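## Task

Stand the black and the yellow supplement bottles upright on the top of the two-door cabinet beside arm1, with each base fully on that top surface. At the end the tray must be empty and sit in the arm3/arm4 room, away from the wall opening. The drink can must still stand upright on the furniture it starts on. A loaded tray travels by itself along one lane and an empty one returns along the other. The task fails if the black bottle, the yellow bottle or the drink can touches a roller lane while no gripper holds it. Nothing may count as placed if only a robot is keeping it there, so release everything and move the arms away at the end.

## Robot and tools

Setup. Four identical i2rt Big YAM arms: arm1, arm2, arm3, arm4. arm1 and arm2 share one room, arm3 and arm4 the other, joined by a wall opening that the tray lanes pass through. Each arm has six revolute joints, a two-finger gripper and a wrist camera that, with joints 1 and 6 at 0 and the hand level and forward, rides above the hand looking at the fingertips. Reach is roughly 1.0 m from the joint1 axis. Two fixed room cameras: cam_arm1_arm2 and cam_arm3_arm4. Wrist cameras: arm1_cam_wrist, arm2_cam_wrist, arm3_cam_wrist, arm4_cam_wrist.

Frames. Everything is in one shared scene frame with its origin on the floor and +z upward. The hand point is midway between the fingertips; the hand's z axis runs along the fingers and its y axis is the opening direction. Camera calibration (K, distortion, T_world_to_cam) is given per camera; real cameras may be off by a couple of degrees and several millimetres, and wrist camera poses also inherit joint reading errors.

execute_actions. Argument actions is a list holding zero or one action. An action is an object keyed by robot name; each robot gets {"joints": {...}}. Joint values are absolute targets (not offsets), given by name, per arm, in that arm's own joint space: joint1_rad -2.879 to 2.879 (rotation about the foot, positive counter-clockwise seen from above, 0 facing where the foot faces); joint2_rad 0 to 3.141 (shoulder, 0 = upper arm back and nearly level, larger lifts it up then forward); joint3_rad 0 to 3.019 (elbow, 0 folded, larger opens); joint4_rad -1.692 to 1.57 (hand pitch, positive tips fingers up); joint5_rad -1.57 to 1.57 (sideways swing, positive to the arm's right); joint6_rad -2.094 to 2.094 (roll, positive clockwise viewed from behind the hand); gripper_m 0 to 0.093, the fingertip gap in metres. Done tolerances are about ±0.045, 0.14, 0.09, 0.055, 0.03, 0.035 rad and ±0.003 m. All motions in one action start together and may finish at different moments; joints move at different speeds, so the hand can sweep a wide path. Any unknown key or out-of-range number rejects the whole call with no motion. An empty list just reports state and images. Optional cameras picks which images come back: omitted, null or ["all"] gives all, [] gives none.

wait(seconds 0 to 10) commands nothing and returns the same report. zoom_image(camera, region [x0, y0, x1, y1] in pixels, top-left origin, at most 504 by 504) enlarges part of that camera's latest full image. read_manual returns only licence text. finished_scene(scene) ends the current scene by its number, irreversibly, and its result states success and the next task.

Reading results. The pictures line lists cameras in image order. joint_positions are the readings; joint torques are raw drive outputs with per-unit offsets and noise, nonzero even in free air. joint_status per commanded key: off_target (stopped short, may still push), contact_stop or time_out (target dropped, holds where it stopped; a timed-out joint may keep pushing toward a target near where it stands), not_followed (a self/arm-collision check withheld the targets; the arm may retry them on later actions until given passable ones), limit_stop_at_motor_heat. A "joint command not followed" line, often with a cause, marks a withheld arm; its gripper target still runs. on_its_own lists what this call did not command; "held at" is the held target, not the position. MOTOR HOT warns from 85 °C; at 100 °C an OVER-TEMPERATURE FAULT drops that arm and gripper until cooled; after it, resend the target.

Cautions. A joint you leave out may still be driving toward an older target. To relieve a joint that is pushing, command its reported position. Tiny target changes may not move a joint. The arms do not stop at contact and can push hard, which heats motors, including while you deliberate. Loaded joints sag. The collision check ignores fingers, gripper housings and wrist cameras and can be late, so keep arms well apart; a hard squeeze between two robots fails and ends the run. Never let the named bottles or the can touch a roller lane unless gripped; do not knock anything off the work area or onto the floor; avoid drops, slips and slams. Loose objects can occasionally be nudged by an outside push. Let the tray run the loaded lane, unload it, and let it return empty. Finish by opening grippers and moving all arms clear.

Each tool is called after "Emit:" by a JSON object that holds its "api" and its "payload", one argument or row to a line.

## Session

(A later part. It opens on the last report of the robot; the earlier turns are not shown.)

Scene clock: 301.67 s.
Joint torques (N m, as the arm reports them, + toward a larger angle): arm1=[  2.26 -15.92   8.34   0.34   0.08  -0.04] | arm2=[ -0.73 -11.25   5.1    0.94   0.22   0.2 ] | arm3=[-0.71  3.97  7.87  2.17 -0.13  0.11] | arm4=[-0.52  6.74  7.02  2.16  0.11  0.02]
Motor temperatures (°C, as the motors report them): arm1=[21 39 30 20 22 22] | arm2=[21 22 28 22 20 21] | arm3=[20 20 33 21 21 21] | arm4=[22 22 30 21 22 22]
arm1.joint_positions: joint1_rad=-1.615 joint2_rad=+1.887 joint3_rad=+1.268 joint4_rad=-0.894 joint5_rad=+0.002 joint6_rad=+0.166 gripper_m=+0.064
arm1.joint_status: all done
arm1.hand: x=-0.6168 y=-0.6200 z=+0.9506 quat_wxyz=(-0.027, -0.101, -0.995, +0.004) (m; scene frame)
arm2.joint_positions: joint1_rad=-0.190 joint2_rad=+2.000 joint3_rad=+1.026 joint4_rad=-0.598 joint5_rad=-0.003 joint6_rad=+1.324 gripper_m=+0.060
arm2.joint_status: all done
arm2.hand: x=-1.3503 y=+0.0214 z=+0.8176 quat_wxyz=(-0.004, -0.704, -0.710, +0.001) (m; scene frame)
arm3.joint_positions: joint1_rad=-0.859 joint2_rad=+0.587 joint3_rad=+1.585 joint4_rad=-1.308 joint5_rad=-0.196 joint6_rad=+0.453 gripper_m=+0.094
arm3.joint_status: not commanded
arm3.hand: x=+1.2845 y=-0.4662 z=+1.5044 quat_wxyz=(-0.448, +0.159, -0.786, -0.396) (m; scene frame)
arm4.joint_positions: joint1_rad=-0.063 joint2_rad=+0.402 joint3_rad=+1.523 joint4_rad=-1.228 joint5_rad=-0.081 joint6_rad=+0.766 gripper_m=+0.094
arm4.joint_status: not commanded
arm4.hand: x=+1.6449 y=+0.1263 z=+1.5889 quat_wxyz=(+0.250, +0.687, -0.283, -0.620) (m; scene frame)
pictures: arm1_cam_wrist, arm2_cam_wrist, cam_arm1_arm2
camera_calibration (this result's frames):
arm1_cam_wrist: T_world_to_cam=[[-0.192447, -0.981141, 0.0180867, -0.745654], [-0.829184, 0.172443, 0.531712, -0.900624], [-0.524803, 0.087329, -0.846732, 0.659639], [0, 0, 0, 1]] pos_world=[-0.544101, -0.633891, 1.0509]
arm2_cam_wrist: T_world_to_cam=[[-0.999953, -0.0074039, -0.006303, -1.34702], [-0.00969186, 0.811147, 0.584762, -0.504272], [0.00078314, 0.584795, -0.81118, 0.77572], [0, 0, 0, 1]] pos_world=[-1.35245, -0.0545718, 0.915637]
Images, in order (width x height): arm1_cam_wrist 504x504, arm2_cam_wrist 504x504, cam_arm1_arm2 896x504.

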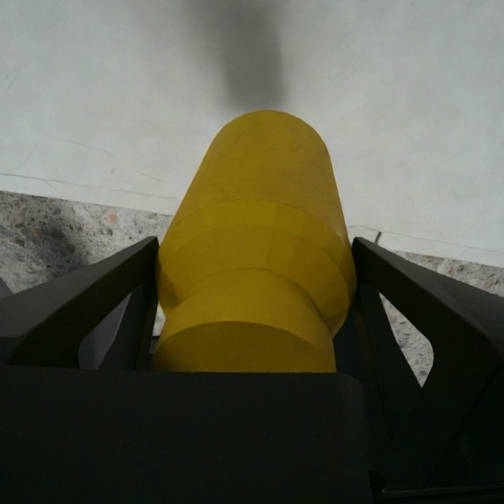

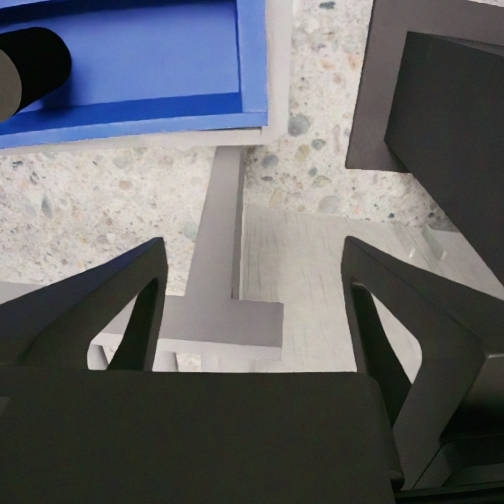

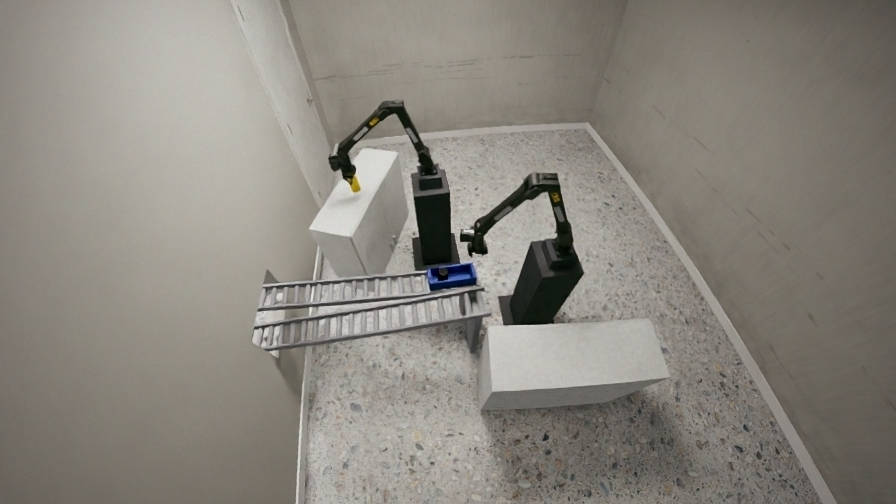

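Emit:
{"api": "execute_actions", "payload": {
  "actions": [
    {"arm1": {"joints": {"joint2_rad": 2.079, "joint3_rad": 1.436, "joint4_rad": -0.853}}, "arm2": {"joints": {"joint1_rad": -0.290, "joint2_rad": 2.25, "joint3_rad": 1.111, "joint4_rad": -0.412, "joint6_rad": 1.228}}}
  ],
  "cameras": ["arm1_cam_wrist", "arm2_cam_wrist", "cam_arm1_arm2"]
}}

Scene clock: 325.00 s.
Joint torques (N m, as the arm reports them, + toward a larger angle): arm1=[  1.73 -19.43  10.33   0.44   0.06  -0.07] | arm2=[ -0.32 -13.27   3.92   1.01   0.14  -0.01] | arm3=[-1.02  3.83  7.91  1.99 -0.13  0.06] | arm4=[-0.07  6.39  7.1   2.26  0.15  0.04]
Motor temperatures (°C, as the motors report them): arm1=[21 36 29 20 22 22] | arm2=[21 25 27 22 20 21] | arm3=[20 20 33 21 21 21] | arm4=[22 22 31 21 22 22]
arm1.joint_positions: joint1_rad=-1.615 joint2_rad=+2.100 joint3_rad=+1.402 joint4_rad=-0.853 joint5_rad=+0.002 joint6_rad=+0.166 gripper_m=+0.064
arm1.joint_status: all done
arm1.hand: x=-0.5773 y=-0.6221 z=+0.8798 quat_wxyz=(-0.009, -0.101, -0.995, +0.005) (m; scene frame)
arm2.joint_positions: joint1_rad=-0.294 joint2_rad=+2.261 joint3_rad=+1.102 joint4_rad=-0.420 joint5_rad=-0.001 joint6_rad=+1.238 gripper_m=+0.060
arm2.joint_status: all done
arm2.hand: x=-1.3528 y=-0.0290 z=+0.7168 quat_wxyz=(-0.002, -0.710, -0.704, +0.003) (m; scene frame)
arm3.joint_positions: joint1_rad=-0.859 joint2_rad=+0.587 joint3_rad=+1.585 joint4_rad=-1.308 joint5_rad=-0.196 joint6_rad=+0.453 gripper_m=+0.094
arm3.joint_status: not commanded
arm3.hand: x=+1.2845 y=-0.4662 z=+1.5044 quat_wxyz=(-0.448, +0.159, -0.786, -0.396) (m; scene frame)
arm4.joint_positions: joint1_rad=-0.063 joint2_rad=+0.402 joint3_rad=+1.523 joint4_rad=-1.228 joint5_rad=-0.081 joint6_rad=+0.766 gripper_m=+0.094
arm4.joint_status: not commanded
arm4.hand: x=+1.6449 y=+0.1263 z=+1.5889 quat_wxyz=(+0.250, +0.687, -0.283, -0.620) (m; scene frame)
pictures: arm1_cam_wrist, arm2_cam_wrist, cam_arm1_arm2
camera_calibration (this result's frames):
arm1_cam_wrist: T_world_to_cam=[[-0.19203, -0.981097, 0.0239364, -0.743756], [-0.808677, 0.172007, 0.562543, -0.845428], [-0.556026, 0.0886685, -0.826422, 0.585601], [0, 0, 0, 1]] pos_world=[-0.500893, -0.636202, 0.977345]
arm2_cam_wrist: T_world_to_cam=[[-0.999948, 0.0101938, -0.000724669, -1.35404], [0.00784417, 0.811045, 0.584931, -0.380938], [0.00655041, 0.584894, -0.811083, 0.731169], [0, 0, 0, 1]] pos_world=[-1.35577, -0.104895, 0.81488]
Images, in order (width x height): arm1_cam_wrist 504x504, arm2_cam_wrist 504x504, cam_arm1_arm2 896x504.

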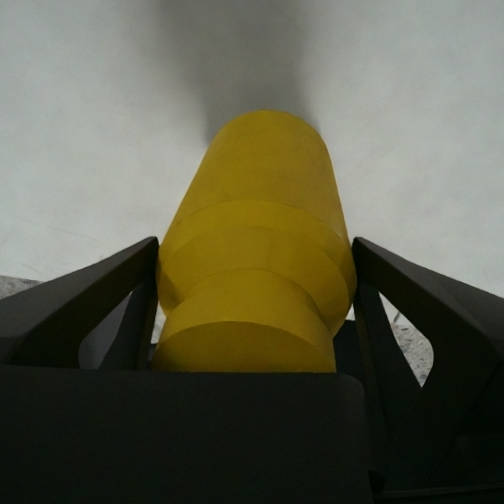

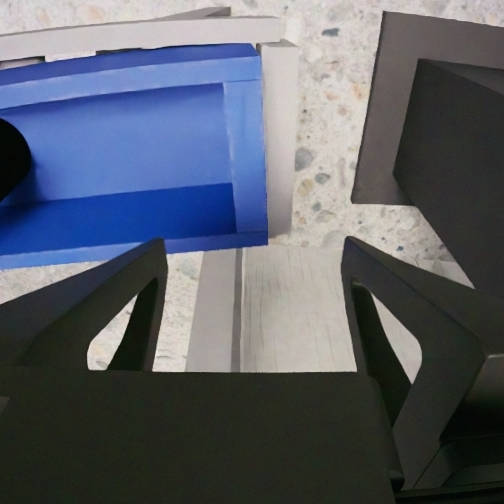

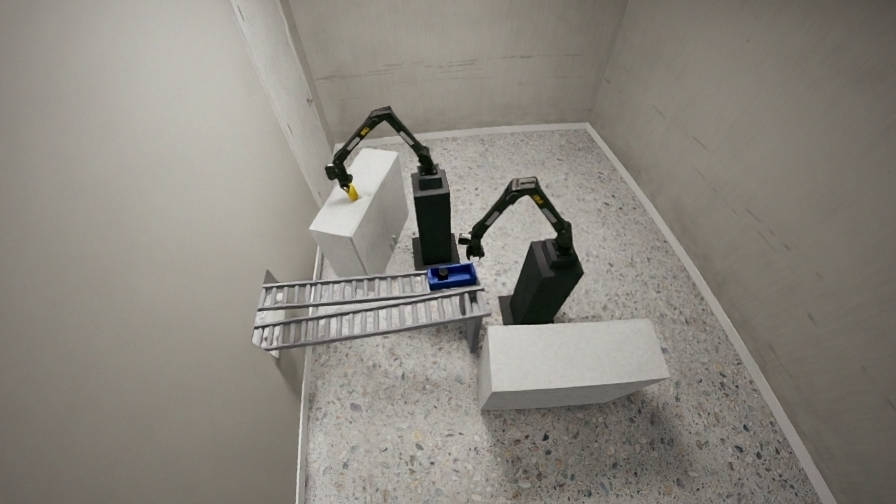

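Emit:
{"api": "zoom_image", "payload": {
  "camera": "cam_arm1_arm2",
  "region": [300, 140, 420, 250]
}}

Region (300, 140, 420, 250) of cam_arm1_arm2's 896x504 image, scaled by 4.200, with more detail than that image has; it fills the top 462 rows of this view, and the rest is white.

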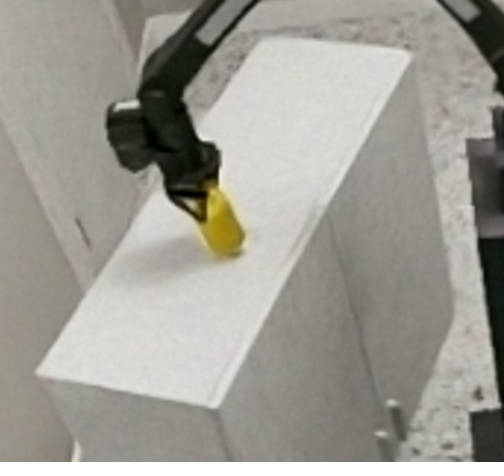

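Emit:
{"api": "execute_actions", "payload": {
  "actions": [
    {"arm1": {"joints": {"joint2_rad": 2.12, "joint3_rad": 1.418, "joint4_rad": -0.80}}, "arm2": {"joints": {"joint2_rad": 2.432, "joint3_rad": 1.184, "joint4_rad": -0.294}}}
  ],
  "cameras": ["arm1_cam_wrist", "arm2_cam_wrist", "cam_arm1_arm2"]
}}

Scene clock: 341.87 s.
Joint torques (N m, as the arm reports them, + toward a larger angle): arm1=[  2.53 -16.7    8.75   0.83   0.08  -0.09] | arm2=[ -0.7  -13.76   3.13   0.76   0.14  -0.01] | arm3=[-1.47  3.25  8.27  2.19 -0.18  0.04] | arm4=[0.07 6.49 7.07 2.07 0.14 0.04]
Motor temperatures (°C, as the motors report them): arm1=[21 37 31 20 22 22] | arm2=[21 26 27 22 20 21] | arm3=[20 20 33 21 21 21] | arm4=[22 23 31 21 22 22]
arm1.joint_positions: joint1_rad=-1.615 joint2_rad=+2.115 joint3_rad=+1.402 joint4_rad=-0.809 joint5_rad=+0.002 joint6_rad=+0.166 gripper_m=+0.064
arm1.joint_status: all done
arm1.hand: x=-0.5698 y=-0.6225 z=+0.8720 quat_wxyz=(-0.023, -0.101, -0.995, +0.004) (m; scene frame)
arm2.joint_positions: joint1_rad=-0.294 joint2_rad=+2.436 joint3_rad=+1.177 joint4_rad=-0.299 joint5_rad=-0.001 joint6_rad=+1.236 gripper_m=+0.060
arm2.joint_status: all done
arm2.hand: x=-1.3447 y=-0.0324 z=+0.6483 quat_wxyz=(-0.011, -0.710, -0.704, -0.002) (m; scene frame)
arm3.joint_positions: joint1_rad=-0.859 joint2_rad=+0.587 joint3_rad=+1.585 joint4_rad=-1.308 joint5_rad=-0.196 joint6_rad=+0.453 gripper_m=+0.094
arm3.joint_status: not commanded
arm3.hand: x=+1.2845 y=-0.4662 z=+1.5044 quat_wxyz=(-0.448, +0.159, -0.786, -0.396) (m; scene frame)
arm4.joint_positions: joint1_rad=-0.063 joint2_rad=+0.402 joint3_rad=+1.523 joint4_rad=-1.228 joint5_rad=-0.081 joint6_rad=+0.766 gripper_m=+0.094
arm4.joint_status: not commanded
arm4.hand: x=+1.6449 y=+0.1263 z=+1.5889 quat_wxyz=(+0.250, +0.687, -0.283, -0.620) (m; scene frame)
pictures: arm1_cam_wrist, arm2_cam_wrist, cam_arm1_arm2
camera_calibration (this result's frames):
arm1_cam_wrist: T_world_to_cam=[[-0.192365, -0.981129, 0.0195206, -0.738827], [-0.824269, 0.172341, 0.539333, -0.823279], [-0.532519, 0.0876585, -0.841866, 0.60955], [0, 0, 0, 1]] pos_world=[-0.496131, -0.636433, 0.971603]
arm2_cam_wrist: T_world_to_cam=[[-0.999761, 0.00843509, -0.0201759, -1.33317], [-0.00481435, 0.81508, 0.579329, -0.351375], [0.0213316, 0.579287, -0.814844, 0.699671], [0, 0, 0, 1]] pos_world=[-1.34947, -0.107666, 0.746787]
Images, in order (width x height): arm1_cam_wrist 504x504, arm2_cam_wrist 504x504, cam_arm1_arm2 896x504.

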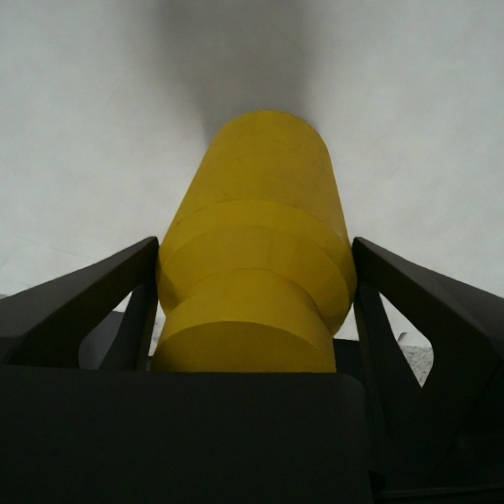

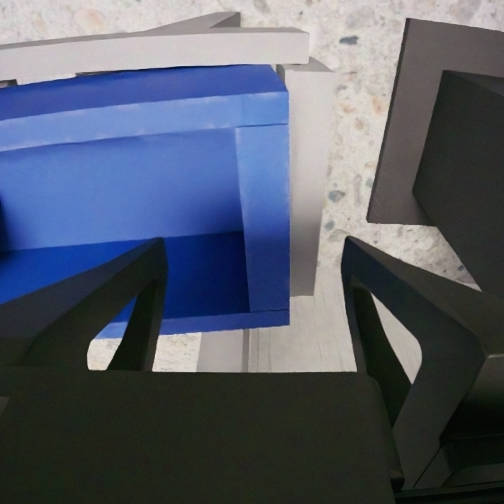

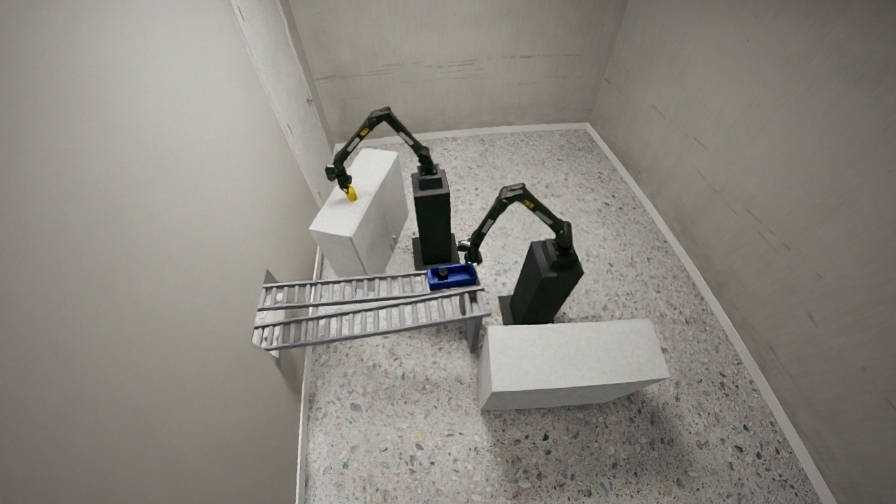

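Emit:
{"api": "execute_actions", "payload": {
  "actions": [
    {"arm1": {"joints": {"gripper_m": 0.093, "joint2_rad": 2.10}}}
  ],
  "cameras": ["arm1_cam_wrist"]
}}

Scene clock: 361.63 s.
Joint torques (N m, as the arm reports them, + toward a larger angle): arm1=[  2.25 -17.87   8.72   0.77   0.07  -0.07] | arm2=[ -0.72 -13.58   3.05   0.84   0.13  -0.01] | arm3=[-1.62  3.8   8.17  2.25 -0.13  0.11] | arm4=[-0.24  6.38  7.09  2.18  0.12  0.08]
Motor temperatures (°C, as the motors report them): arm1=[21 37 30 20 22 22] | arm2=[21 28 26 22 20 21] | arm3=[20 20 34 21 21 21] | arm4=[22 23 31 21 22 22]
arm1.joint_positions: joint1_rad=-1.615 joint2_rad=+2.114 joint3_rad=+1.402 joint4_rad=-0.809 joint5_rad=+0.002 joint6_rad=+0.166 gripper_m=+0.093
arm1.joint_status: all done
arm1.hand: x=-0.5695 y=-0.6224 z=+0.8724 quat_wxyz=(-0.023, -0.101, -0.995, +0.005) (m; scene frame)
arm2.joint_positions: joint1_rad=-0.294 joint2_rad=+2.436 joint3_rad=+1.177 joint4_rad=-0.299 joint5_rad=-0.001 joint6_rad=+1.236 gripper_m=+0.060
arm2.joint_status: not commanded
arm2.hand: x=-1.3447 y=-0.0324 z=+0.6483 quat_wxyz=(-0.011, -0.710, -0.704, -0.002) (m; scene frame)
arm3.joint_positions: joint1_rad=-0.859 joint2_rad=+0.587 joint3_rad=+1.585 joint4_rad=-1.308 joint5_rad=-0.196 joint6_rad=+0.453 gripper_m=+0.094
arm3.joint_status: not commanded
arm3.hand: x=+1.2845 y=-0.4662 z=+1.5044 quat_wxyz=(-0.448, +0.159, -0.786, -0.396) (m; scene frame)
arm4.joint_positions: joint1_rad=-0.063 joint2_rad=+0.402 joint3_rad=+1.523 joint4_rad=-1.228 joint5_rad=-0.081 joint6_rad=+0.766 gripper_m=+0.094
arm4.joint_status: not commanded
arm4.hand: x=+1.6449 y=+0.1263 z=+1.5889 quat_wxyz=(+0.250, +0.687, -0.283, -0.620) (m; scene frame)
pictures: arm1_cam_wrist
camera_calibration (this result's frames):
arm1_cam_wrist: T_world_to_cam=[[-0.192035, -0.981182, 0.0200931, -0.739048], [-0.82493, 0.172477, 0.538277, -0.822683], [-0.531614, 0.0867929, -0.842528, 0.610592], [0, 0, 0, 1]] pos_world=[-0.495981, -0.636242, 0.972123]
Images, in order (width x height): arm1_cam_wrist 504x504.

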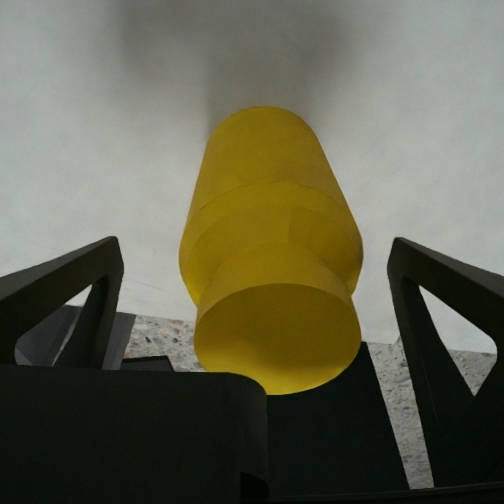

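Emit:
{"api": "execute_actions", "payload": {
  "actions": [
    {"arm1": {"joints": {"joint2_rad": 1.97, "joint4_rad": -0.945}}, "arm2": {"joints": {"joint1_rad": -0.125, "joint2_rad": 2.458, "joint3_rad": 1.567, "joint4_rad": -0.665, "joint6_rad": -0.185}}}
  ],
  "cameras": ["arm1_cam_wrist", "arm2_cam_wrist", "cam_arm1_arm2"]
}}

Scene clock: 390.20 s.
Joint torques (N m, as the arm reports them, + toward a larger angle): arm1=[  2.57 -14.89   9.72   0.39   0.05  -0.08] | arm2=[ -1.01 -15.92   6.04   0.4   -0.01  -0.02] | arm3=[-1.13  3.6   7.98  2.25 -0.2   0.06] | arm4=[-0.56  6.61  7.01  2.25  0.13  0.06]
Motor temperatures (°C, as the motors report them): arm1=[21 38 31 20 22 22] | arm2=[21 29 26 22 20 21] | arm3=[20 20 34 21 21 21] | arm4=[22 23 31 21 22 22]
arm1.joint_positions: joint1_rad=-1.615 joint2_rad=+1.952 joint3_rad=+1.402 joint4_rad=-0.937 joint5_rad=+0.002 joint6_rad=+0.166 gripper_m=+0.093
arm1.joint_status: all done
arm1.hand: x=-0.5742 y=-0.6213 z=+0.9603 quat_wxyz=(-0.040, -0.101, -0.994, +0.004) (m; scene frame)
arm2.joint_positions: joint1_rad=-0.127 joint2_rad=+2.454 joint3_rad=+1.552 joint4_rad=-0.658 joint5_rad=-0.001 joint6_rad=-0.175 gripper_m=+0.060
arm2.joint_status: all done
arm2.hand: x=-1.2042 y=+0.0236 z=+0.7065 quat_wxyz=(-0.008, +0.000, -1.000, +0.006) (m; scene frame)
arm3.joint_positions: joint1_rad=-0.859 joint2_rad=+0.587 joint3_rad=+1.585 joint4_rad=-1.308 joint5_rad=-0.196 joint6_rad=+0.453 gripper_m=+0.094
arm3.joint_status: not commanded
arm3.hand: x=+1.2845 y=-0.4662 z=+1.5044 quat_wxyz=(-0.448, +0.159, -0.786, -0.396) (m; scene frame)
arm4.joint_positions: joint1_rad=-0.063 joint2_rad=+0.402 joint3_rad=+1.523 joint4_rad=-1.228 joint5_rad=-0.081 joint6_rad=+0.766 gripper_m=+0.094
arm4.joint_status: not commanded
arm4.hand: x=+1.6449 y=+0.1263 z=+1.5889 quat_wxyz=(+0.250, +0.687, -0.283, -0.620) (m; scene frame)
pictures: arm1_cam_wrist, arm2_cam_wrist, cam_arm1_arm2
camera_calibration (this result's frames):
arm1_cam_wrist: T_world_to_cam=[[-0.192294, -0.981227, 0.0147107, -0.735697], [-0.842964, 0.172836, 0.509449, -0.856555], [-0.502428, 0.0855634, -0.860375, 0.715219], [0, 0, 0, 1]] pos_world=[-0.50417, -0.635039, 1.06255]
arm2_cam_wrist: T_world_to_cam=[[-0.000911691, -0.999951, 0.00987115, 0.0133792], [-0.816498, 0.00644345, 0.577312, -1.38705], [-0.577348, -0.00753344, -0.816464, 0.00572725], [0, 0, 0, 1]] pos_world=[-1.12921, 0.0223591, 0.805308]
Images, in order (width x height): arm1_cam_wrist 504x504, arm2_cam_wrist 504x504, cam_arm1_arm2 896x504.

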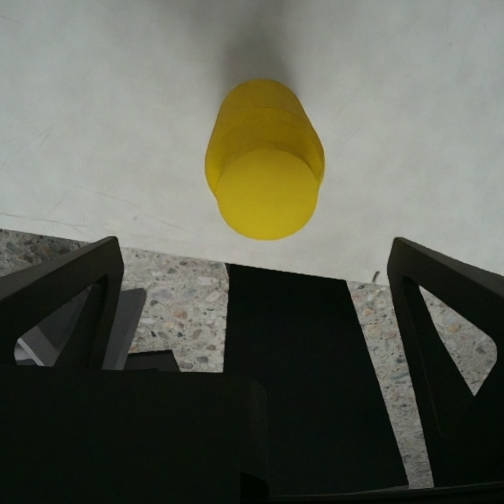

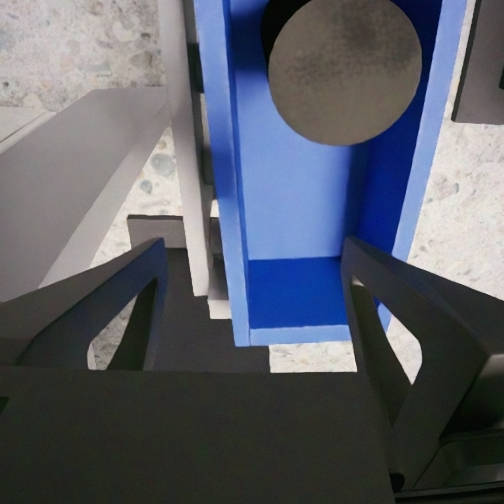

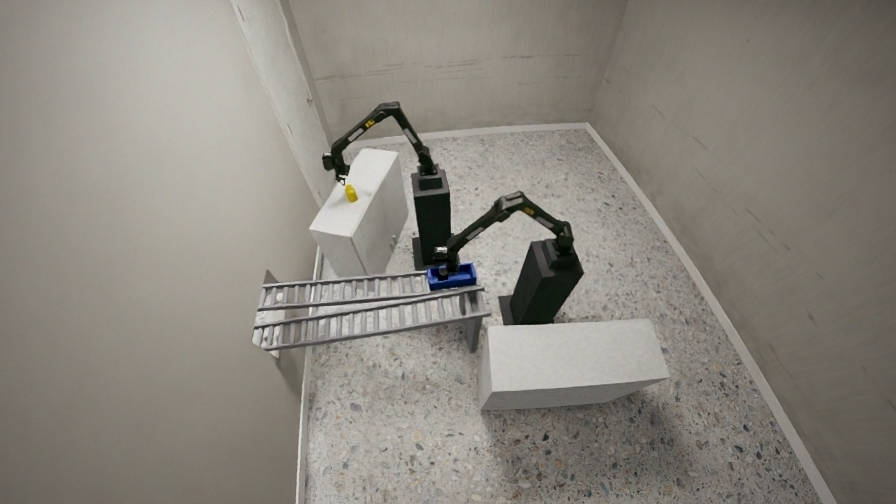

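Emit:
{"api": "execute_actions", "payload": {
  "actions": [
    {"arm1": {"joints": {"joint1_rad": -0.006, "joint2_rad": 1.955, "joint6_rad": 0.0}}, "arm2": {"joints": {"joint1_rad": -0.058, "joint2_rad": 1.64, "joint3_rad": 0.785, "joint4_rad": -0.71}}}
  ],
  "cameras": ["arm1_cam_wrist", "arm2_cam_wrist", "cam_arm1_arm2"]
}}

Scene clock: 430.07 s.
Joint torques (N m, as the arm reports them, + toward a larger angle): arm1=[  1.52 -16.35   9.82   0.32   0.16  -0.34] | arm2=[-1.47 -8.79  5.31  0.51 -0.01 -0.02] | arm3=[-1.67  3.03  8.18  2.03 -0.15  0.07] | arm4=[0.2  6.5  6.89 2.21 0.11 0.11]
Motor temperatures (°C, as the motors report them): arm1=[21 37 32 20 22 22] | arm2=[21 32 28 22 20 21] | arm3=[20 20 34 21 21 21] | arm4=[22 23 32 22 22 22]
arm1.joint_positions: joint1_rad=+0.001 joint2_rad=+1.952 joint3_rad=+1.402 joint4_rad=-0.937 joint5_rad=-0.001 joint6_rad=+0.013 gripper_m=+0.093
arm1.joint_status: all done
arm1.hand: x=-1.1510 y=-0.0278 z=+0.9570 quat_wxyz=(-0.024, +0.705, -0.708, -0.029) (m; scene frame)
arm2.joint_positions: joint1_rad=-0.054 joint2_rad=+1.652 joint3_rad=+0.782 joint4_rad=-0.707 joint5_rad=-0.001 joint6_rad=-0.176 gripper_m=+0.060
arm2.joint_status: all done
arm2.hand: x=-1.4303 y=+0.0922 z=+0.8962 quat_wxyz=(+0.001, +0.037, -0.999, +0.004) (m; scene frame)
arm3.joint_positions: joint1_rad=-0.859 joint2_rad=+0.587 joint3_rad=+1.585 joint4_rad=-1.308 joint5_rad=-0.196 joint6_rad=+0.453 gripper_m=+0.094
arm3.joint_status: not commanded
arm3.hand: x=+1.2845 y=-0.4662 z=+1.5044 quat_wxyz=(-0.448, +0.159, -0.786, -0.396) (m; scene frame)
arm4.joint_positions: joint1_rad=-0.063 joint2_rad=+0.402 joint3_rad=+1.523 joint4_rad=-1.228 joint5_rad=-0.081 joint6_rad=+0.766 gripper_m=+0.094
arm4.joint_status: not commanded
arm4.hand: x=+1.6449 y=+0.1263 z=+1.5889 quat_wxyz=(+0.250, +0.687, -0.283, -0.620) (m; scene frame)
pictures: arm1_cam_wrist, arm2_cam_wrist, cam_arm1_arm2
camera_calibration (this result's frames):
arm1_cam_wrist: T_world_to_cam=[[0.999951, 0.00444581, 0.0088425, 1.1411], [-0.000747558, -0.856953, 0.515394, -0.508557], [0.00986895, -0.515376, -0.856907, 0.941353], [0, 0, 0, 1]] pos_world=[-1.15071, 0.0442681, 1.05867]
arm2_cam_wrist: T_world_to_cam=[[0.0730127, -0.997305, 0.0071989, 0.187814], [-0.80411, -0.0545959, 0.591968, -1.67134], [-0.589979, -0.0490099, -0.805929, 0.00687665], [0, 0, 0, 1]] pos_world=[-1.35359, 0.0963972, 0.993567]
Images, in order (width x height): arm1_cam_wrist 504x504, arm2_cam_wrist 504x504, cam_arm1_arm2 896x504.

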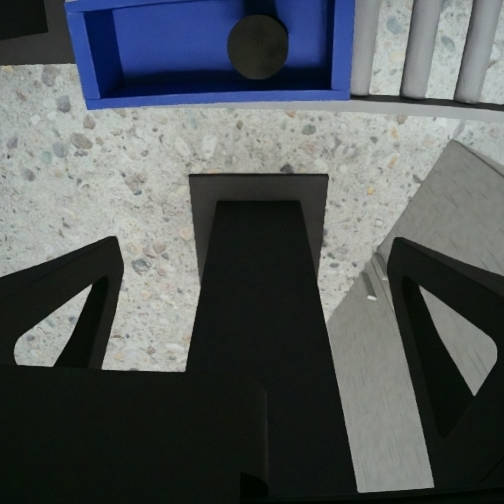

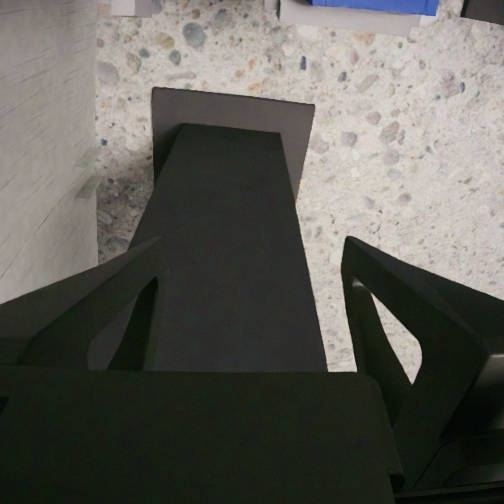

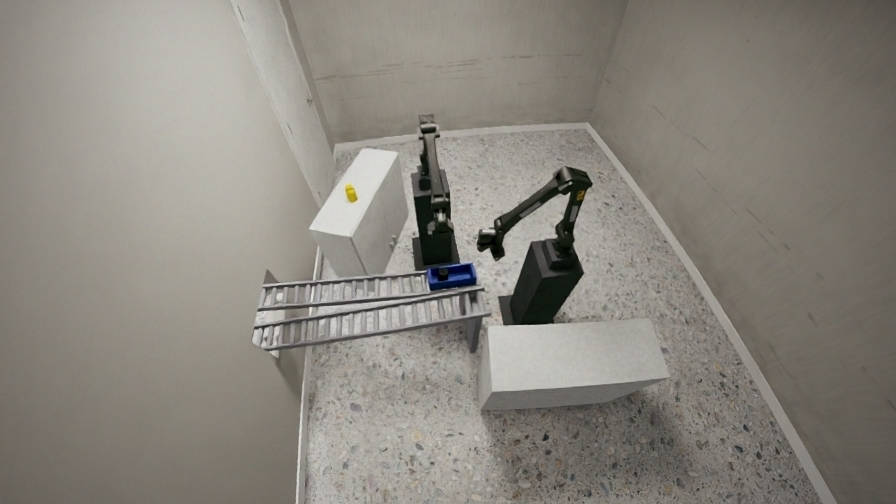

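Emit:
{"api": "execute_actions", "payload": {
  "actions": [
    {"arm1": {"joints": {"joint2_rad": 2.689, "joint3_rad": 1.762, "joint4_rad": -0.563}}, "arm2": {"joints": {"joint1_rad": 0.344, "joint2_rad": 1.87, "joint3_rad": 1.147, "joint4_rad": -0.832, "joint6_rad": 0.30}}}
  ],
  "cameras": ["arm1_cam_wrist", "arm2_cam_wrist", "cam_arm1_arm2"]
}}

Scene clock: 450.17 s.
Joint torques (N m, as the arm reports them, + toward a larger angle): arm1=[  0.81 -19.81   7.57   0.67   0.18  -0.29] | arm2=[ -1.33 -11.26   7.27   0.38   0.02   0.19] | arm3=[-1.45  3.18  7.99  2.16 -0.16  0.02] | arm4=[-0.06  6.66  6.89  2.19  0.11  0.06]
Motor temperatures (°C, as the motors report them): arm1=[21 38 32 20 22 22] | arm2=[21 29 28 22 20 21] | arm3=[20 20 35 21 21 21] | arm4=[22 23 32 22 22 22]
arm1.joint_positions: joint1_rad=+0.001 joint2_rad=+2.688 joint3_rad=+1.741 joint4_rad=-0.568 joint5_rad=-0.001 joint6_rad=+0.011 gripper_m=+0.093
arm1.joint_status: all done
arm1.hand: x=-1.1528 y=+0.0261 z=+0.6243 quat_wxyz=(-0.015, +0.706, -0.707, -0.019) (m; scene frame)
arm2.joint_positions: joint1_rad=+0.346 joint2_rad=+1.871 joint3_rad=+1.126 joint4_rad=-0.825 joint5_rad=+0.000 joint6_rad=+0.290 gripper_m=+0.060
arm2.joint_status: all done
arm2.hand: x=-1.3344 y=+0.2703 z=+0.8977 quat_wxyz=(-0.003, +0.004, -1.000, +0.005) (m; scene frame)
arm3.joint_positions: joint1_rad=-0.859 joint2_rad=+0.587 joint3_rad=+1.585 joint4_rad=-1.308 joint5_rad=-0.196 joint6_rad=+0.453 gripper_m=+0.094
arm3.joint_status: not commanded
arm3.hand: x=+1.2845 y=-0.4662 z=+1.5044 quat_wxyz=(-0.448, +0.159, -0.786, -0.396) (m; scene frame)
arm4.joint_positions: joint1_rad=-0.063 joint2_rad=+0.402 joint3_rad=+1.523 joint4_rad=-1.228 joint5_rad=-0.081 joint6_rad=+0.766 gripper_m=+0.094
arm4.joint_status: not commanded
arm4.hand: x=+1.6449 y=+0.1263 z=+1.5889 quat_wxyz=(+0.250, +0.687, -0.283, -0.620) (m; scene frame)
pictures: arm1_cam_wrist, arm2_cam_wrist, cam_arm1_arm2
camera_calibration (this result's frames):
arm1_cam_wrist: T_world_to_cam=[[0.999924, 0.00743724, 0.00985264, 1.14489], [0.000962801, -0.842694, 0.538393, -0.303641], [0.0123069, -0.538342, -0.842637, 0.678561], [0, 0, 0, 1]] pos_world=[-1.15286, 0.100907, 0.723978]
arm2_cam_wrist: T_world_to_cam=[[0.00671653, -0.999945, 0.00802384, 0.269934], [-0.810884, -0.000750764, 0.585206, -1.60295], [-0.585168, -0.010437, -0.810845, 0.0738007], [0, 0, 0, 1]] pos_world=[-1.25844, 0.269486, 0.995733]
Images, in order (width x height): arm1_cam_wrist 504x504, arm2_cam_wrist 504x504, cam_arm1_arm2 896x504.

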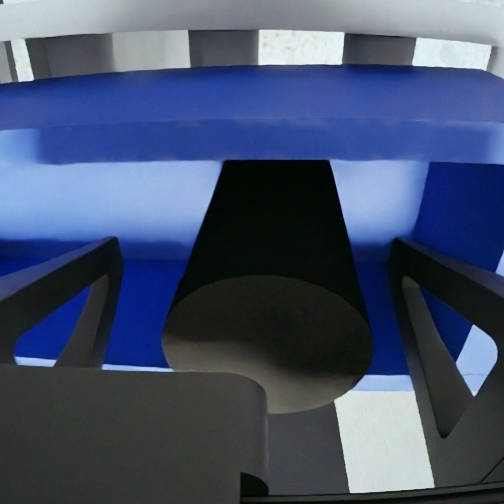

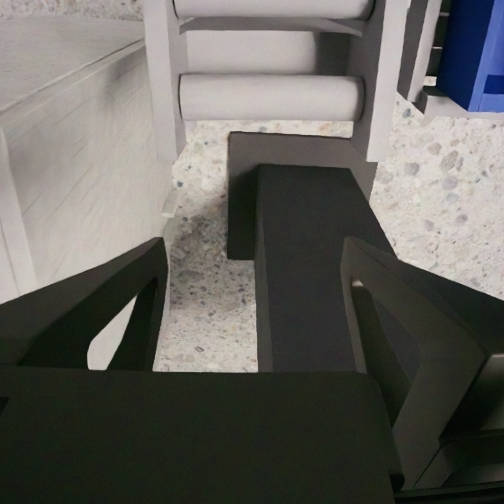

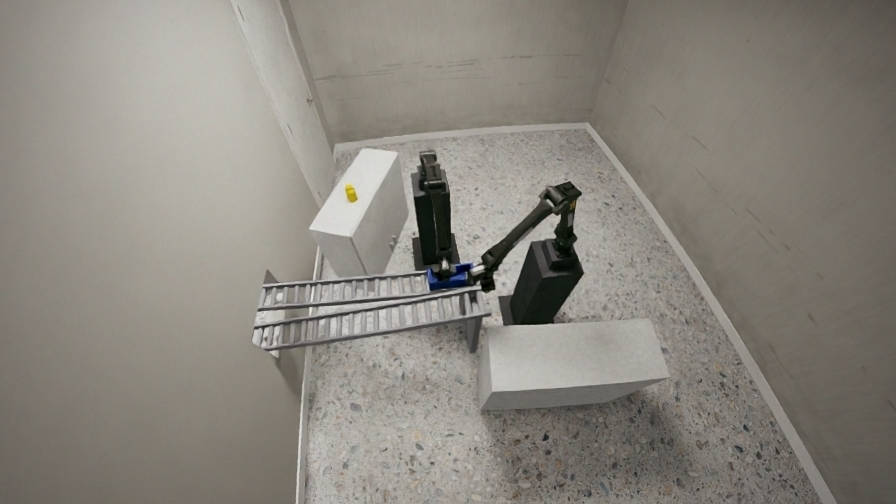

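Emit:
{"api": "execute_actions", "payload": {
  "actions": [
    {"arm1": {"joints": {"joint2_rad": 2.708, "joint3_rad": 1.748}}}
  ],
  "cameras": ["arm1_cam_wrist"]
}}

Scene clock: 459.87 s.
Joint torques (N m, as the arm reports them, + toward a larger angle): arm1=[  1.25 -18.61   6.32   0.64   0.16  -0.3 ] | arm2=[ -1.28 -11.51   7.32   0.34   0.03   0.2 ] | arm3=[-1.01  3.7   7.91  2.2  -0.18  0.07] | arm4=[-0.44  6.52  7.01  2.15  0.12  0.06]
Motor temperatures (°C, as the motors report them): arm1=[21 39 31 20 22 22] | arm2=[21 29 29 22 20 21] | arm3=[20 20 35 21 21 21] | arm4=[22 23 32 22 22 22]
arm1.joint_positions: joint1_rad=+0.001 joint2_rad=+2.688 joint3_rad=+1.741 joint4_rad=-0.568 joint5_rad=-0.001 joint6_rad=+0.011 gripper_m=+0.093
arm1.joint_status: all done
arm1.hand: x=-1.1528 y=+0.0261 z=+0.6243 quat_wxyz=(-0.015, +0.706, -0.707, -0.019) (m; scene frame)
arm2.joint_positions: joint1_rad=+0.346 joint2_rad=+1.871 joint3_rad=+1.126 joint4_rad=-0.825 joint5_rad=+0.000 joint6_rad=+0.291 gripper_m=+0.060
arm2.joint_status: not commanded
arm2.hand: x=-1.3344 y=+0.2703 z=+0.8977 quat_wxyz=(-0.003, +0.004, -1.000, +0.005) (m; scene frame)
arm3.joint_positions: joint1_rad=-0.859 joint2_rad=+0.587 joint3_rad=+1.585 joint4_rad=-1.308 joint5_rad=-0.196 joint6_rad=+0.453 gripper_m=+0.094
arm3.joint_status: not commanded
arm3.hand: x=+1.2845 y=-0.4662 z=+1.5044 quat_wxyz=(-0.448, +0.159, -0.786, -0.396) (m; scene frame)
arm4.joint_positions: joint1_rad=-0.063 joint2_rad=+0.402 joint3_rad=+1.523 joint4_rad=-1.228 joint5_rad=-0.081 joint6_rad=+0.766 gripper_m=+0.094
arm4.joint_status: not commanded
arm4.hand: x=+1.6449 y=+0.1263 z=+1.5889 quat_wxyz=(+0.250, +0.687, -0.283, -0.620) (m; scene frame)
pictures: arm1_cam_wrist
camera_calibration (this result's frames):
arm1_cam_wrist: T_world_to_cam=[[0.999924, 0.00743724, 0.00985264, 1.14489], [0.000962801, -0.842694, 0.538393, -0.303641], [0.0123069, -0.538342, -0.842637, 0.678561], [0, 0, 0, 1]] pos_world=[-1.15286, 0.100907, 0.723978]
Images, in order (width x height): arm1_cam_wrist 504x504.

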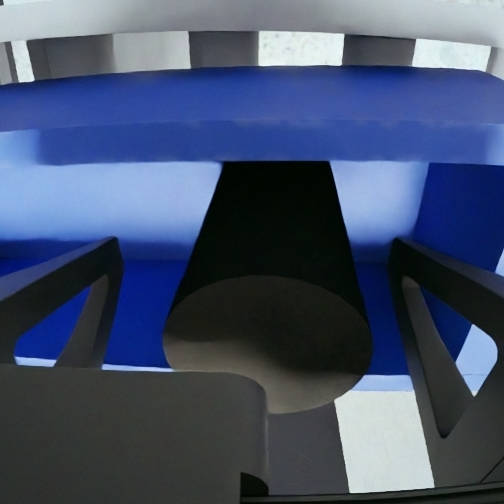

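Emit:
{"api": "execute_actions", "payload": {
  "actions": [
    {"arm1": {"joints": {"joint2_rad": 2.695, "joint3_rad": 1.722}}}
  ],
  "cameras": ["arm1_cam_wrist"]
}}

Scene clock: 466.43 s.
Joint torques (N m, as the arm reports them, + toward a larger angle): arm1=[  1.59 -19.74   5.56   0.64   0.16  -0.32] | arm2=[ -1.35 -11.54   7.32   0.34   0.03   0.2 ] | arm3=[-2.15  3.51  8.16  2.17 -0.13 -0.01] | arm4=[0.24 6.66 6.84 2.16 0.08 0.01]
Motor temperatures (°C, as the motors report them): arm1=[21 40 31 20 22 22] | arm2=[21 30 29 22 20 21] | arm3=[20 20 35 21 21 21] | arm4=[22 23 32 22 22 22]
arm1.joint_positions: joint1_rad=+0.001 joint2_rad=+2.688 joint3_rad=+1.722 joint4_rad=-0.568 joint5_rad=-0.001 joint6_rad=+0.011 gripper_m=+0.093
arm1.joint_status: all done
arm1.hand: x=-1.1527 y=+0.0154 z=+0.6199 quat_wxyz=(-0.008, +0.706, -0.708, -0.012) (m; scene frame)
arm2.joint_positions: joint1_rad=+0.346 joint2_rad=+1.871 joint3_rad=+1.126 joint4_rad=-0.825 joint5_rad=+0.000 joint6_rad=+0.291 gripper_m=+0.060
arm2.joint_status: not commanded
arm2.hand: x=-1.3344 y=+0.2703 z=+0.8977 quat_wxyz=(-0.003, +0.004, -1.000, +0.005) (m; scene frame)
arm3.joint_positions: joint1_rad=-0.859 joint2_rad=+0.587 joint3_rad=+1.585 joint4_rad=-1.308 joint5_rad=-0.196 joint6_rad=+0.453 gripper_m=+0.094
arm3.joint_status: not commanded
arm3.hand: x=+1.2845 y=-0.4662 z=+1.5044 quat_wxyz=(-0.448, +0.159, -0.786, -0.396) (m; scene frame)
arm4.joint_positions: joint1_rad=-0.063 joint2_rad=+0.402 joint3_rad=+1.523 joint4_rad=-1.228 joint5_rad=-0.081 joint6_rad=+0.766 gripper_m=+0.094
arm4.joint_status: not commanded
arm4.hand: x=+1.6449 y=+0.1263 z=+1.5889 quat_wxyz=(+0.250, +0.687, -0.283, -0.620) (m; scene frame)
pictures: arm1_cam_wrist
camera_calibration (this result's frames):
arm1_cam_wrist: T_world_to_cam=[[0.999921, 0.00770951, 0.00988235, 1.1449], [0.000938043, -0.832272, 0.554366, -0.320406], [0.0124987, -0.554314, -0.832214, 0.663179], [0, 0, 0, 1]] pos_world=[-1.1528, 0.0921176, 0.718214]
Images, in order (width x height): arm1_cam_wrist 504x504.

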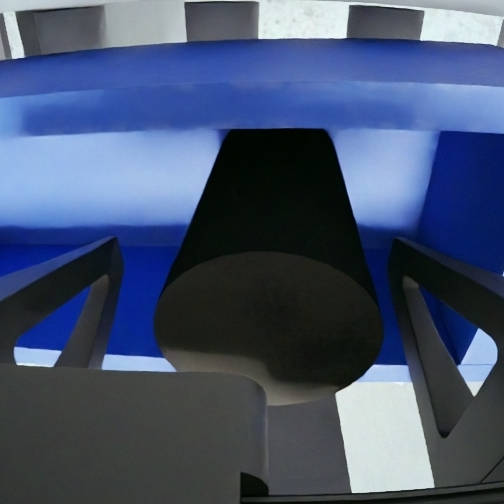

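Emit:
{"api": "execute_actions", "payload": {
  "actions": [
    {"arm1": {"joints": {"gripper_m": 0.04, "joint2_rad": 2.688, "joint3_rad": 1.73}}}
  ],
  "cameras": ["arm1_cam_wrist"]
}}

Scene clock: 470.07 s.
Joint torques (N m, as the arm reports them, + toward a larger angle): arm1=[  1.15 -20.5    6.18   0.64   0.12  -0.29] | arm2=[ -1.33 -11.53   7.32   0.35   0.03   0.2 ] | arm3=[-0.75  4.08  7.88  2.21 -0.15  0.06] | arm4=[-0.16  6.72  6.99  2.29  0.16  0.06]
Motor temperatures (°C, as the motors report them): arm1=[21 40 30 20 22 22] | arm2=[21 30 29 22 20 21] | arm3=[20 20 35 21 21 21] | arm4=[22 23 32 22 22 22]
arm1.joint_positions: joint1_rad=+0.001 joint2_rad=+2.688 joint3_rad=+1.722 joint4_rad=-0.568 joint5_rad=+0.000 joint6_rad=+0.011 gripper_m=+0.058
arm1.joint_status: gripper_m off_target (ended at +0.058, target +0.040); the others done
arm1.hand: x=-1.1523 y=+0.0154 z=+0.6199 quat_wxyz=(-0.008, +0.706, -0.708, -0.011) (m; scene frame)
arm2.joint_positions: joint1_rad=+0.346 joint2_rad=+1.871 joint3_rad=+1.126 joint4_rad=-0.825 joint5_rad=+0.000 joint6_rad=+0.291 gripper_m=+0.060
arm2.joint_status: not commanded
arm2.hand: x=-1.3344 y=+0.2703 z=+0.8977 quat_wxyz=(-0.003, +0.004, -1.000, +0.005) (m; scene frame)
arm3.joint_positions: joint1_rad=-0.859 joint2_rad=+0.587 joint3_rad=+1.585 joint4_rad=-1.308 joint5_rad=-0.196 joint6_rad=+0.453 gripper_m=+0.094
arm3.joint_status: not commanded
arm3.hand: x=+1.2845 y=-0.4662 z=+1.5044 quat_wxyz=(-0.448, +0.159, -0.786, -0.396) (m; scene frame)
arm4.joint_positions: joint1_rad=-0.063 joint2_rad=+0.402 joint3_rad=+1.523 joint4_rad=-1.228 joint5_rad=-0.081 joint6_rad=+0.766 gripper_m=+0.094
arm4.joint_status: not commanded
arm4.hand: x=+1.6449 y=+0.1263 z=+1.5889 quat_wxyz=(+0.250, +0.687, -0.283, -0.620) (m; scene frame)
pictures: arm1_cam_wrist
camera_calibration (this result's frames):
arm1_cam_wrist: T_world_to_cam=[[0.999913, 0.00729577, 0.01103, 1.14376], [-0.0000425016, -0.832277, 0.55436, -0.321528], [0.0132245, -0.554312, -0.832204, 0.664004], [0, 0, 0, 1]] pos_world=[-1.15245, 0.0921205, 0.718213]
Images, in order (width x height): arm1_cam_wrist 504x504.

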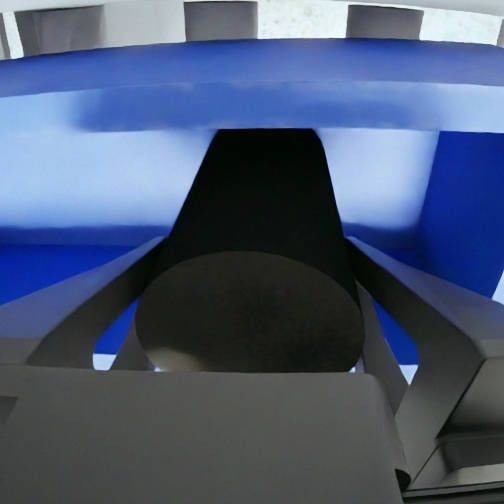

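Emit:
{"api": "execute_actions", "payload": {
  "actions": [
    {"arm1": {"joints": {"joint2_rad": 2.17, "joint3_rad": 1.695, "joint4_rad": -1.045}}}
  ],
  "cameras": ["arm1_cam_wrist", "cam_arm1_arm2"]
}}

Scene clock: 493.87 s.
Joint torques (N m, as the arm reports them, + toward a larger angle): arm1=[  0.89 -20.46   9.68   0.39   0.12  -0.35] | arm2=[ -1.32 -11.53   7.32   0.34   0.02   0.2 ] | arm3=[-1.3   3.3   7.87  2.11 -0.17  0.06] | arm4=[0.1  6.24 6.99 2.14 0.1  0.03]
Motor temperatures (°C, as the motors report them): arm1=[21 42 30 20 22 22] | arm2=[21 30 29 22 20 21] | arm3=[20 20 35 21 21 21] | arm4=[22 23 32 22 22 22]
arm1.joint_positions: joint1_rad=+0.001 joint2_rad=+2.185 joint3_rad=+1.683 joint4_rad=-1.039 joint5_rad=+0.000 joint6_rad=+0.011 gripper_m=+0.058
arm1.joint_status: all done
arm1.hand: x=-1.1512 y=+0.0373 z=+0.9153 quat_wxyz=(-0.006, +0.706, -0.708, -0.008) (m; scene frame)
arm2.joint_positions: joint1_rad=+0.346 joint2_rad=+1.871 joint3_rad=+1.126 joint4_rad=-0.825 joint5_rad=+0.000 joint6_rad=+0.291 gripper_m=+0.060
arm2.joint_status: not commanded
arm2.hand: x=-1.3344 y=+0.2703 z=+0.8977 quat_wxyz=(-0.003, +0.004, -1.000, +0.005) (m; scene frame)
arm3.joint_positions: joint1_rad=-0.859 joint2_rad=+0.587 joint3_rad=+1.585 joint4_rad=-1.308 joint5_rad=-0.196 joint6_rad=+0.453 gripper_m=+0.094
arm3.joint_status: not commanded
arm3.hand: x=+1.2845 y=-0.4662 z=+1.5044 quat_wxyz=(-0.448, +0.159, -0.786, -0.396) (m; scene frame)
arm4.joint_positions: joint1_rad=-0.063 joint2_rad=+0.402 joint3_rad=+1.523 joint4_rad=-1.228 joint5_rad=-0.081 joint6_rad=+0.766 gripper_m=+0.094
arm4.joint_status: not commanded
arm4.hand: x=+1.6449 y=+0.1263 z=+1.5889 quat_wxyz=(+0.250, +0.687, -0.283, -0.620) (m; scene frame)
pictures: arm1_cam_wrist, cam_arm1_arm2
camera_calibration (this result's frames):
arm1_cam_wrist: T_world_to_cam=[[0.999911, 0.00742534, 0.0110417, 1.13921], [-0.0000527931, -0.827596, 0.561325, -0.4736], [0.0133061, -0.561276, -0.827522, 0.917954], [0, 0, 0, 1]] pos_world=[-1.15135, 0.114817, 1.01289]
Images, in order (width x height): arm1_cam_wrist 504x504, cam_arm1_arm2 896x504.

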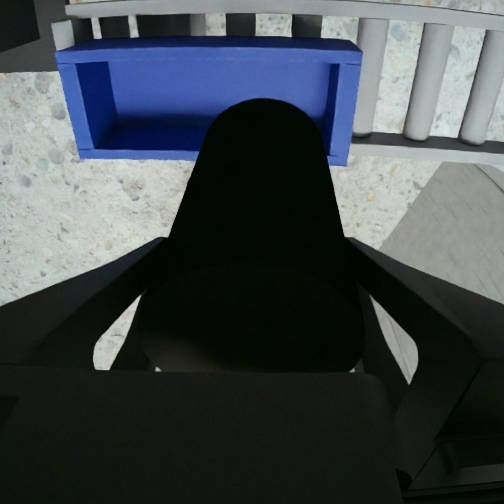

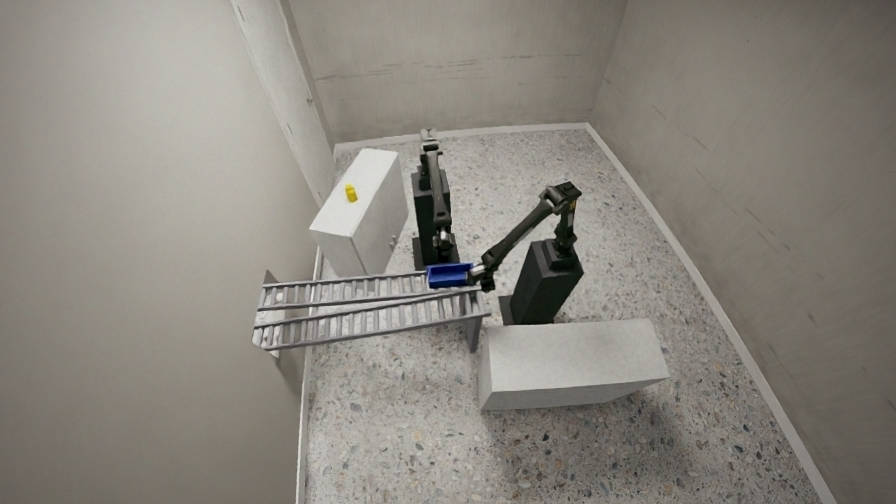

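Emit:
{"api": "execute_actions", "payload": {
  "actions": [
    {"arm1": {"joints": {"joint1_rad": -1.398}}, "arm2": {"joints": {"joint1_rad": -0.105, "joint2_rad": 2.34, "joint3_rad": 1.528, "joint4_rad": -0.728, "joint6_rad": -0.163, "gripper_m": 0.065}}}
  ],
  "cameras": ["arm1_cam_wrist", "arm2_cam_wrist", "cam_arm1_arm2"]
}}

Scene clock: 510.93 s.
Joint torques (N m, as the arm reports them, + toward a larger angle): arm1=[  2.63 -20.64   9.67   0.25   0.08  -0.3 ] | arm2=[ -1.64 -16.88   7.26   0.54  -0.11  -0.02] | arm3=[-1.7   3.06  7.98  1.98 -0.13 -0.02] | arm4=[0.12 6.97 7.01 2.27 0.08 0.08]
Motor temperatures (°C, as the motors report them): arm1=[21 42 32 20 22 22] | arm2=[21 31 30 22 20 21] | arm3=[20 20 35 21 21 21] | arm4=[22 23 32 22 22 22]
arm1.joint_positions: joint1_rad=-1.408 joint2_rad=+2.185 joint3_rad=+1.683 joint4_rad=-1.037 joint5_rad=+0.002 joint6_rad=+0.011 gripper_m=+0.058
arm1.joint_status: all done
arm1.hand: x=-0.5171 y=-0.4929 z=+0.9178 quat_wxyz=(-0.013, +0.080, -0.997, +0.004) (m; scene frame)
arm2.joint_positions: joint1_rad=-0.100 joint2_rad=+2.352 joint3_rad=+1.501 joint4_rad=-0.725 joint5_rad=+0.001 joint6_rad=-0.154 gripper_m=+0.065
arm2.joint_status: all done
arm2.hand: x=-1.2116 y=+0.0411 z=+0.7520 quat_wxyz=(+0.000, +0.003, -1.000, +0.005) (m; scene frame)
arm3.joint_positions: joint1_rad=-0.859 joint2_rad=+0.587 joint3_rad=+1.585 joint4_rad=-1.308 joint5_rad=-0.196 joint6_rad=+0.453 gripper_m=+0.094
arm3.joint_status: not commanded
arm3.hand: x=+1.2845 y=-0.4662 z=+1.5044 quat_wxyz=(-0.448, +0.159, -0.786, -0.396) (m; scene frame)
arm4.joint_positions: joint1_rad=-0.063 joint2_rad=+0.402 joint3_rad=+1.523 joint4_rad=-1.228 joint5_rad=-0.081 joint6_rad=+0.766 gripper_m=+0.094
arm4.joint_status: not commanded
arm4.hand: x=+1.6449 y=+0.1263 z=+1.5889 quat_wxyz=(+0.250, +0.687, -0.283, -0.620) (m; scene frame)
pictures: arm1_cam_wrist, arm2_cam_wrist, cam_arm1_arm2
camera_calibration (this result's frames):
arm1_cam_wrist: T_world_to_cam=[[0.168111, -0.985426, 0.0259832, -0.424092], [-0.821445, -0.125467, 0.556315, -0.987851], [-0.544947, -0.114866, -0.830565, 0.548167], [0, 0, 0, 1]] pos_world=[-0.441448, -0.478889, 1.01586]
arm2_cam_wrist: T_world_to_cam=[[0.00479701, -0.999947, 0.00912214, 0.0379433], [-0.807084, 0.00151451, 0.590434, -1.41768], [-0.590417, -0.0101946, -0.807034, 0.0158854], [0, 0, 0, 1]] pos_world=[-1.13499, 0.0402503, 0.84952]
Images, in order (width x height): arm1_cam_wrist 504x504, arm2_cam_wrist 504x504, cam_arm1_arm2 896x504.

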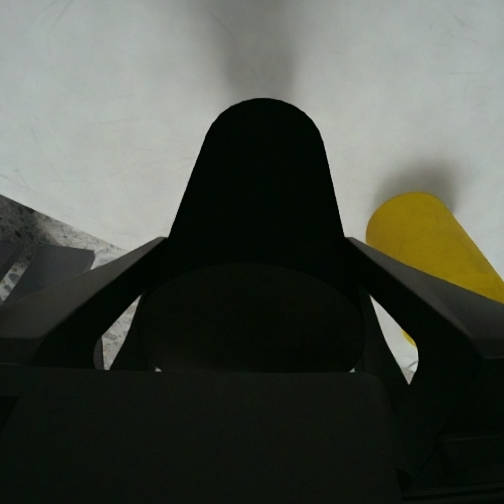

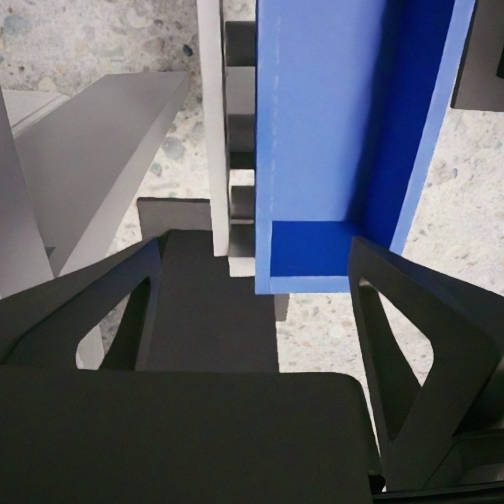

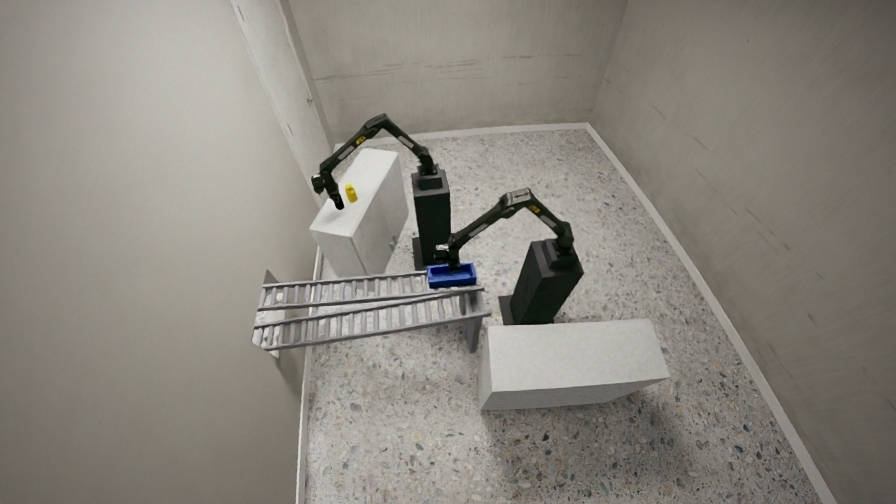

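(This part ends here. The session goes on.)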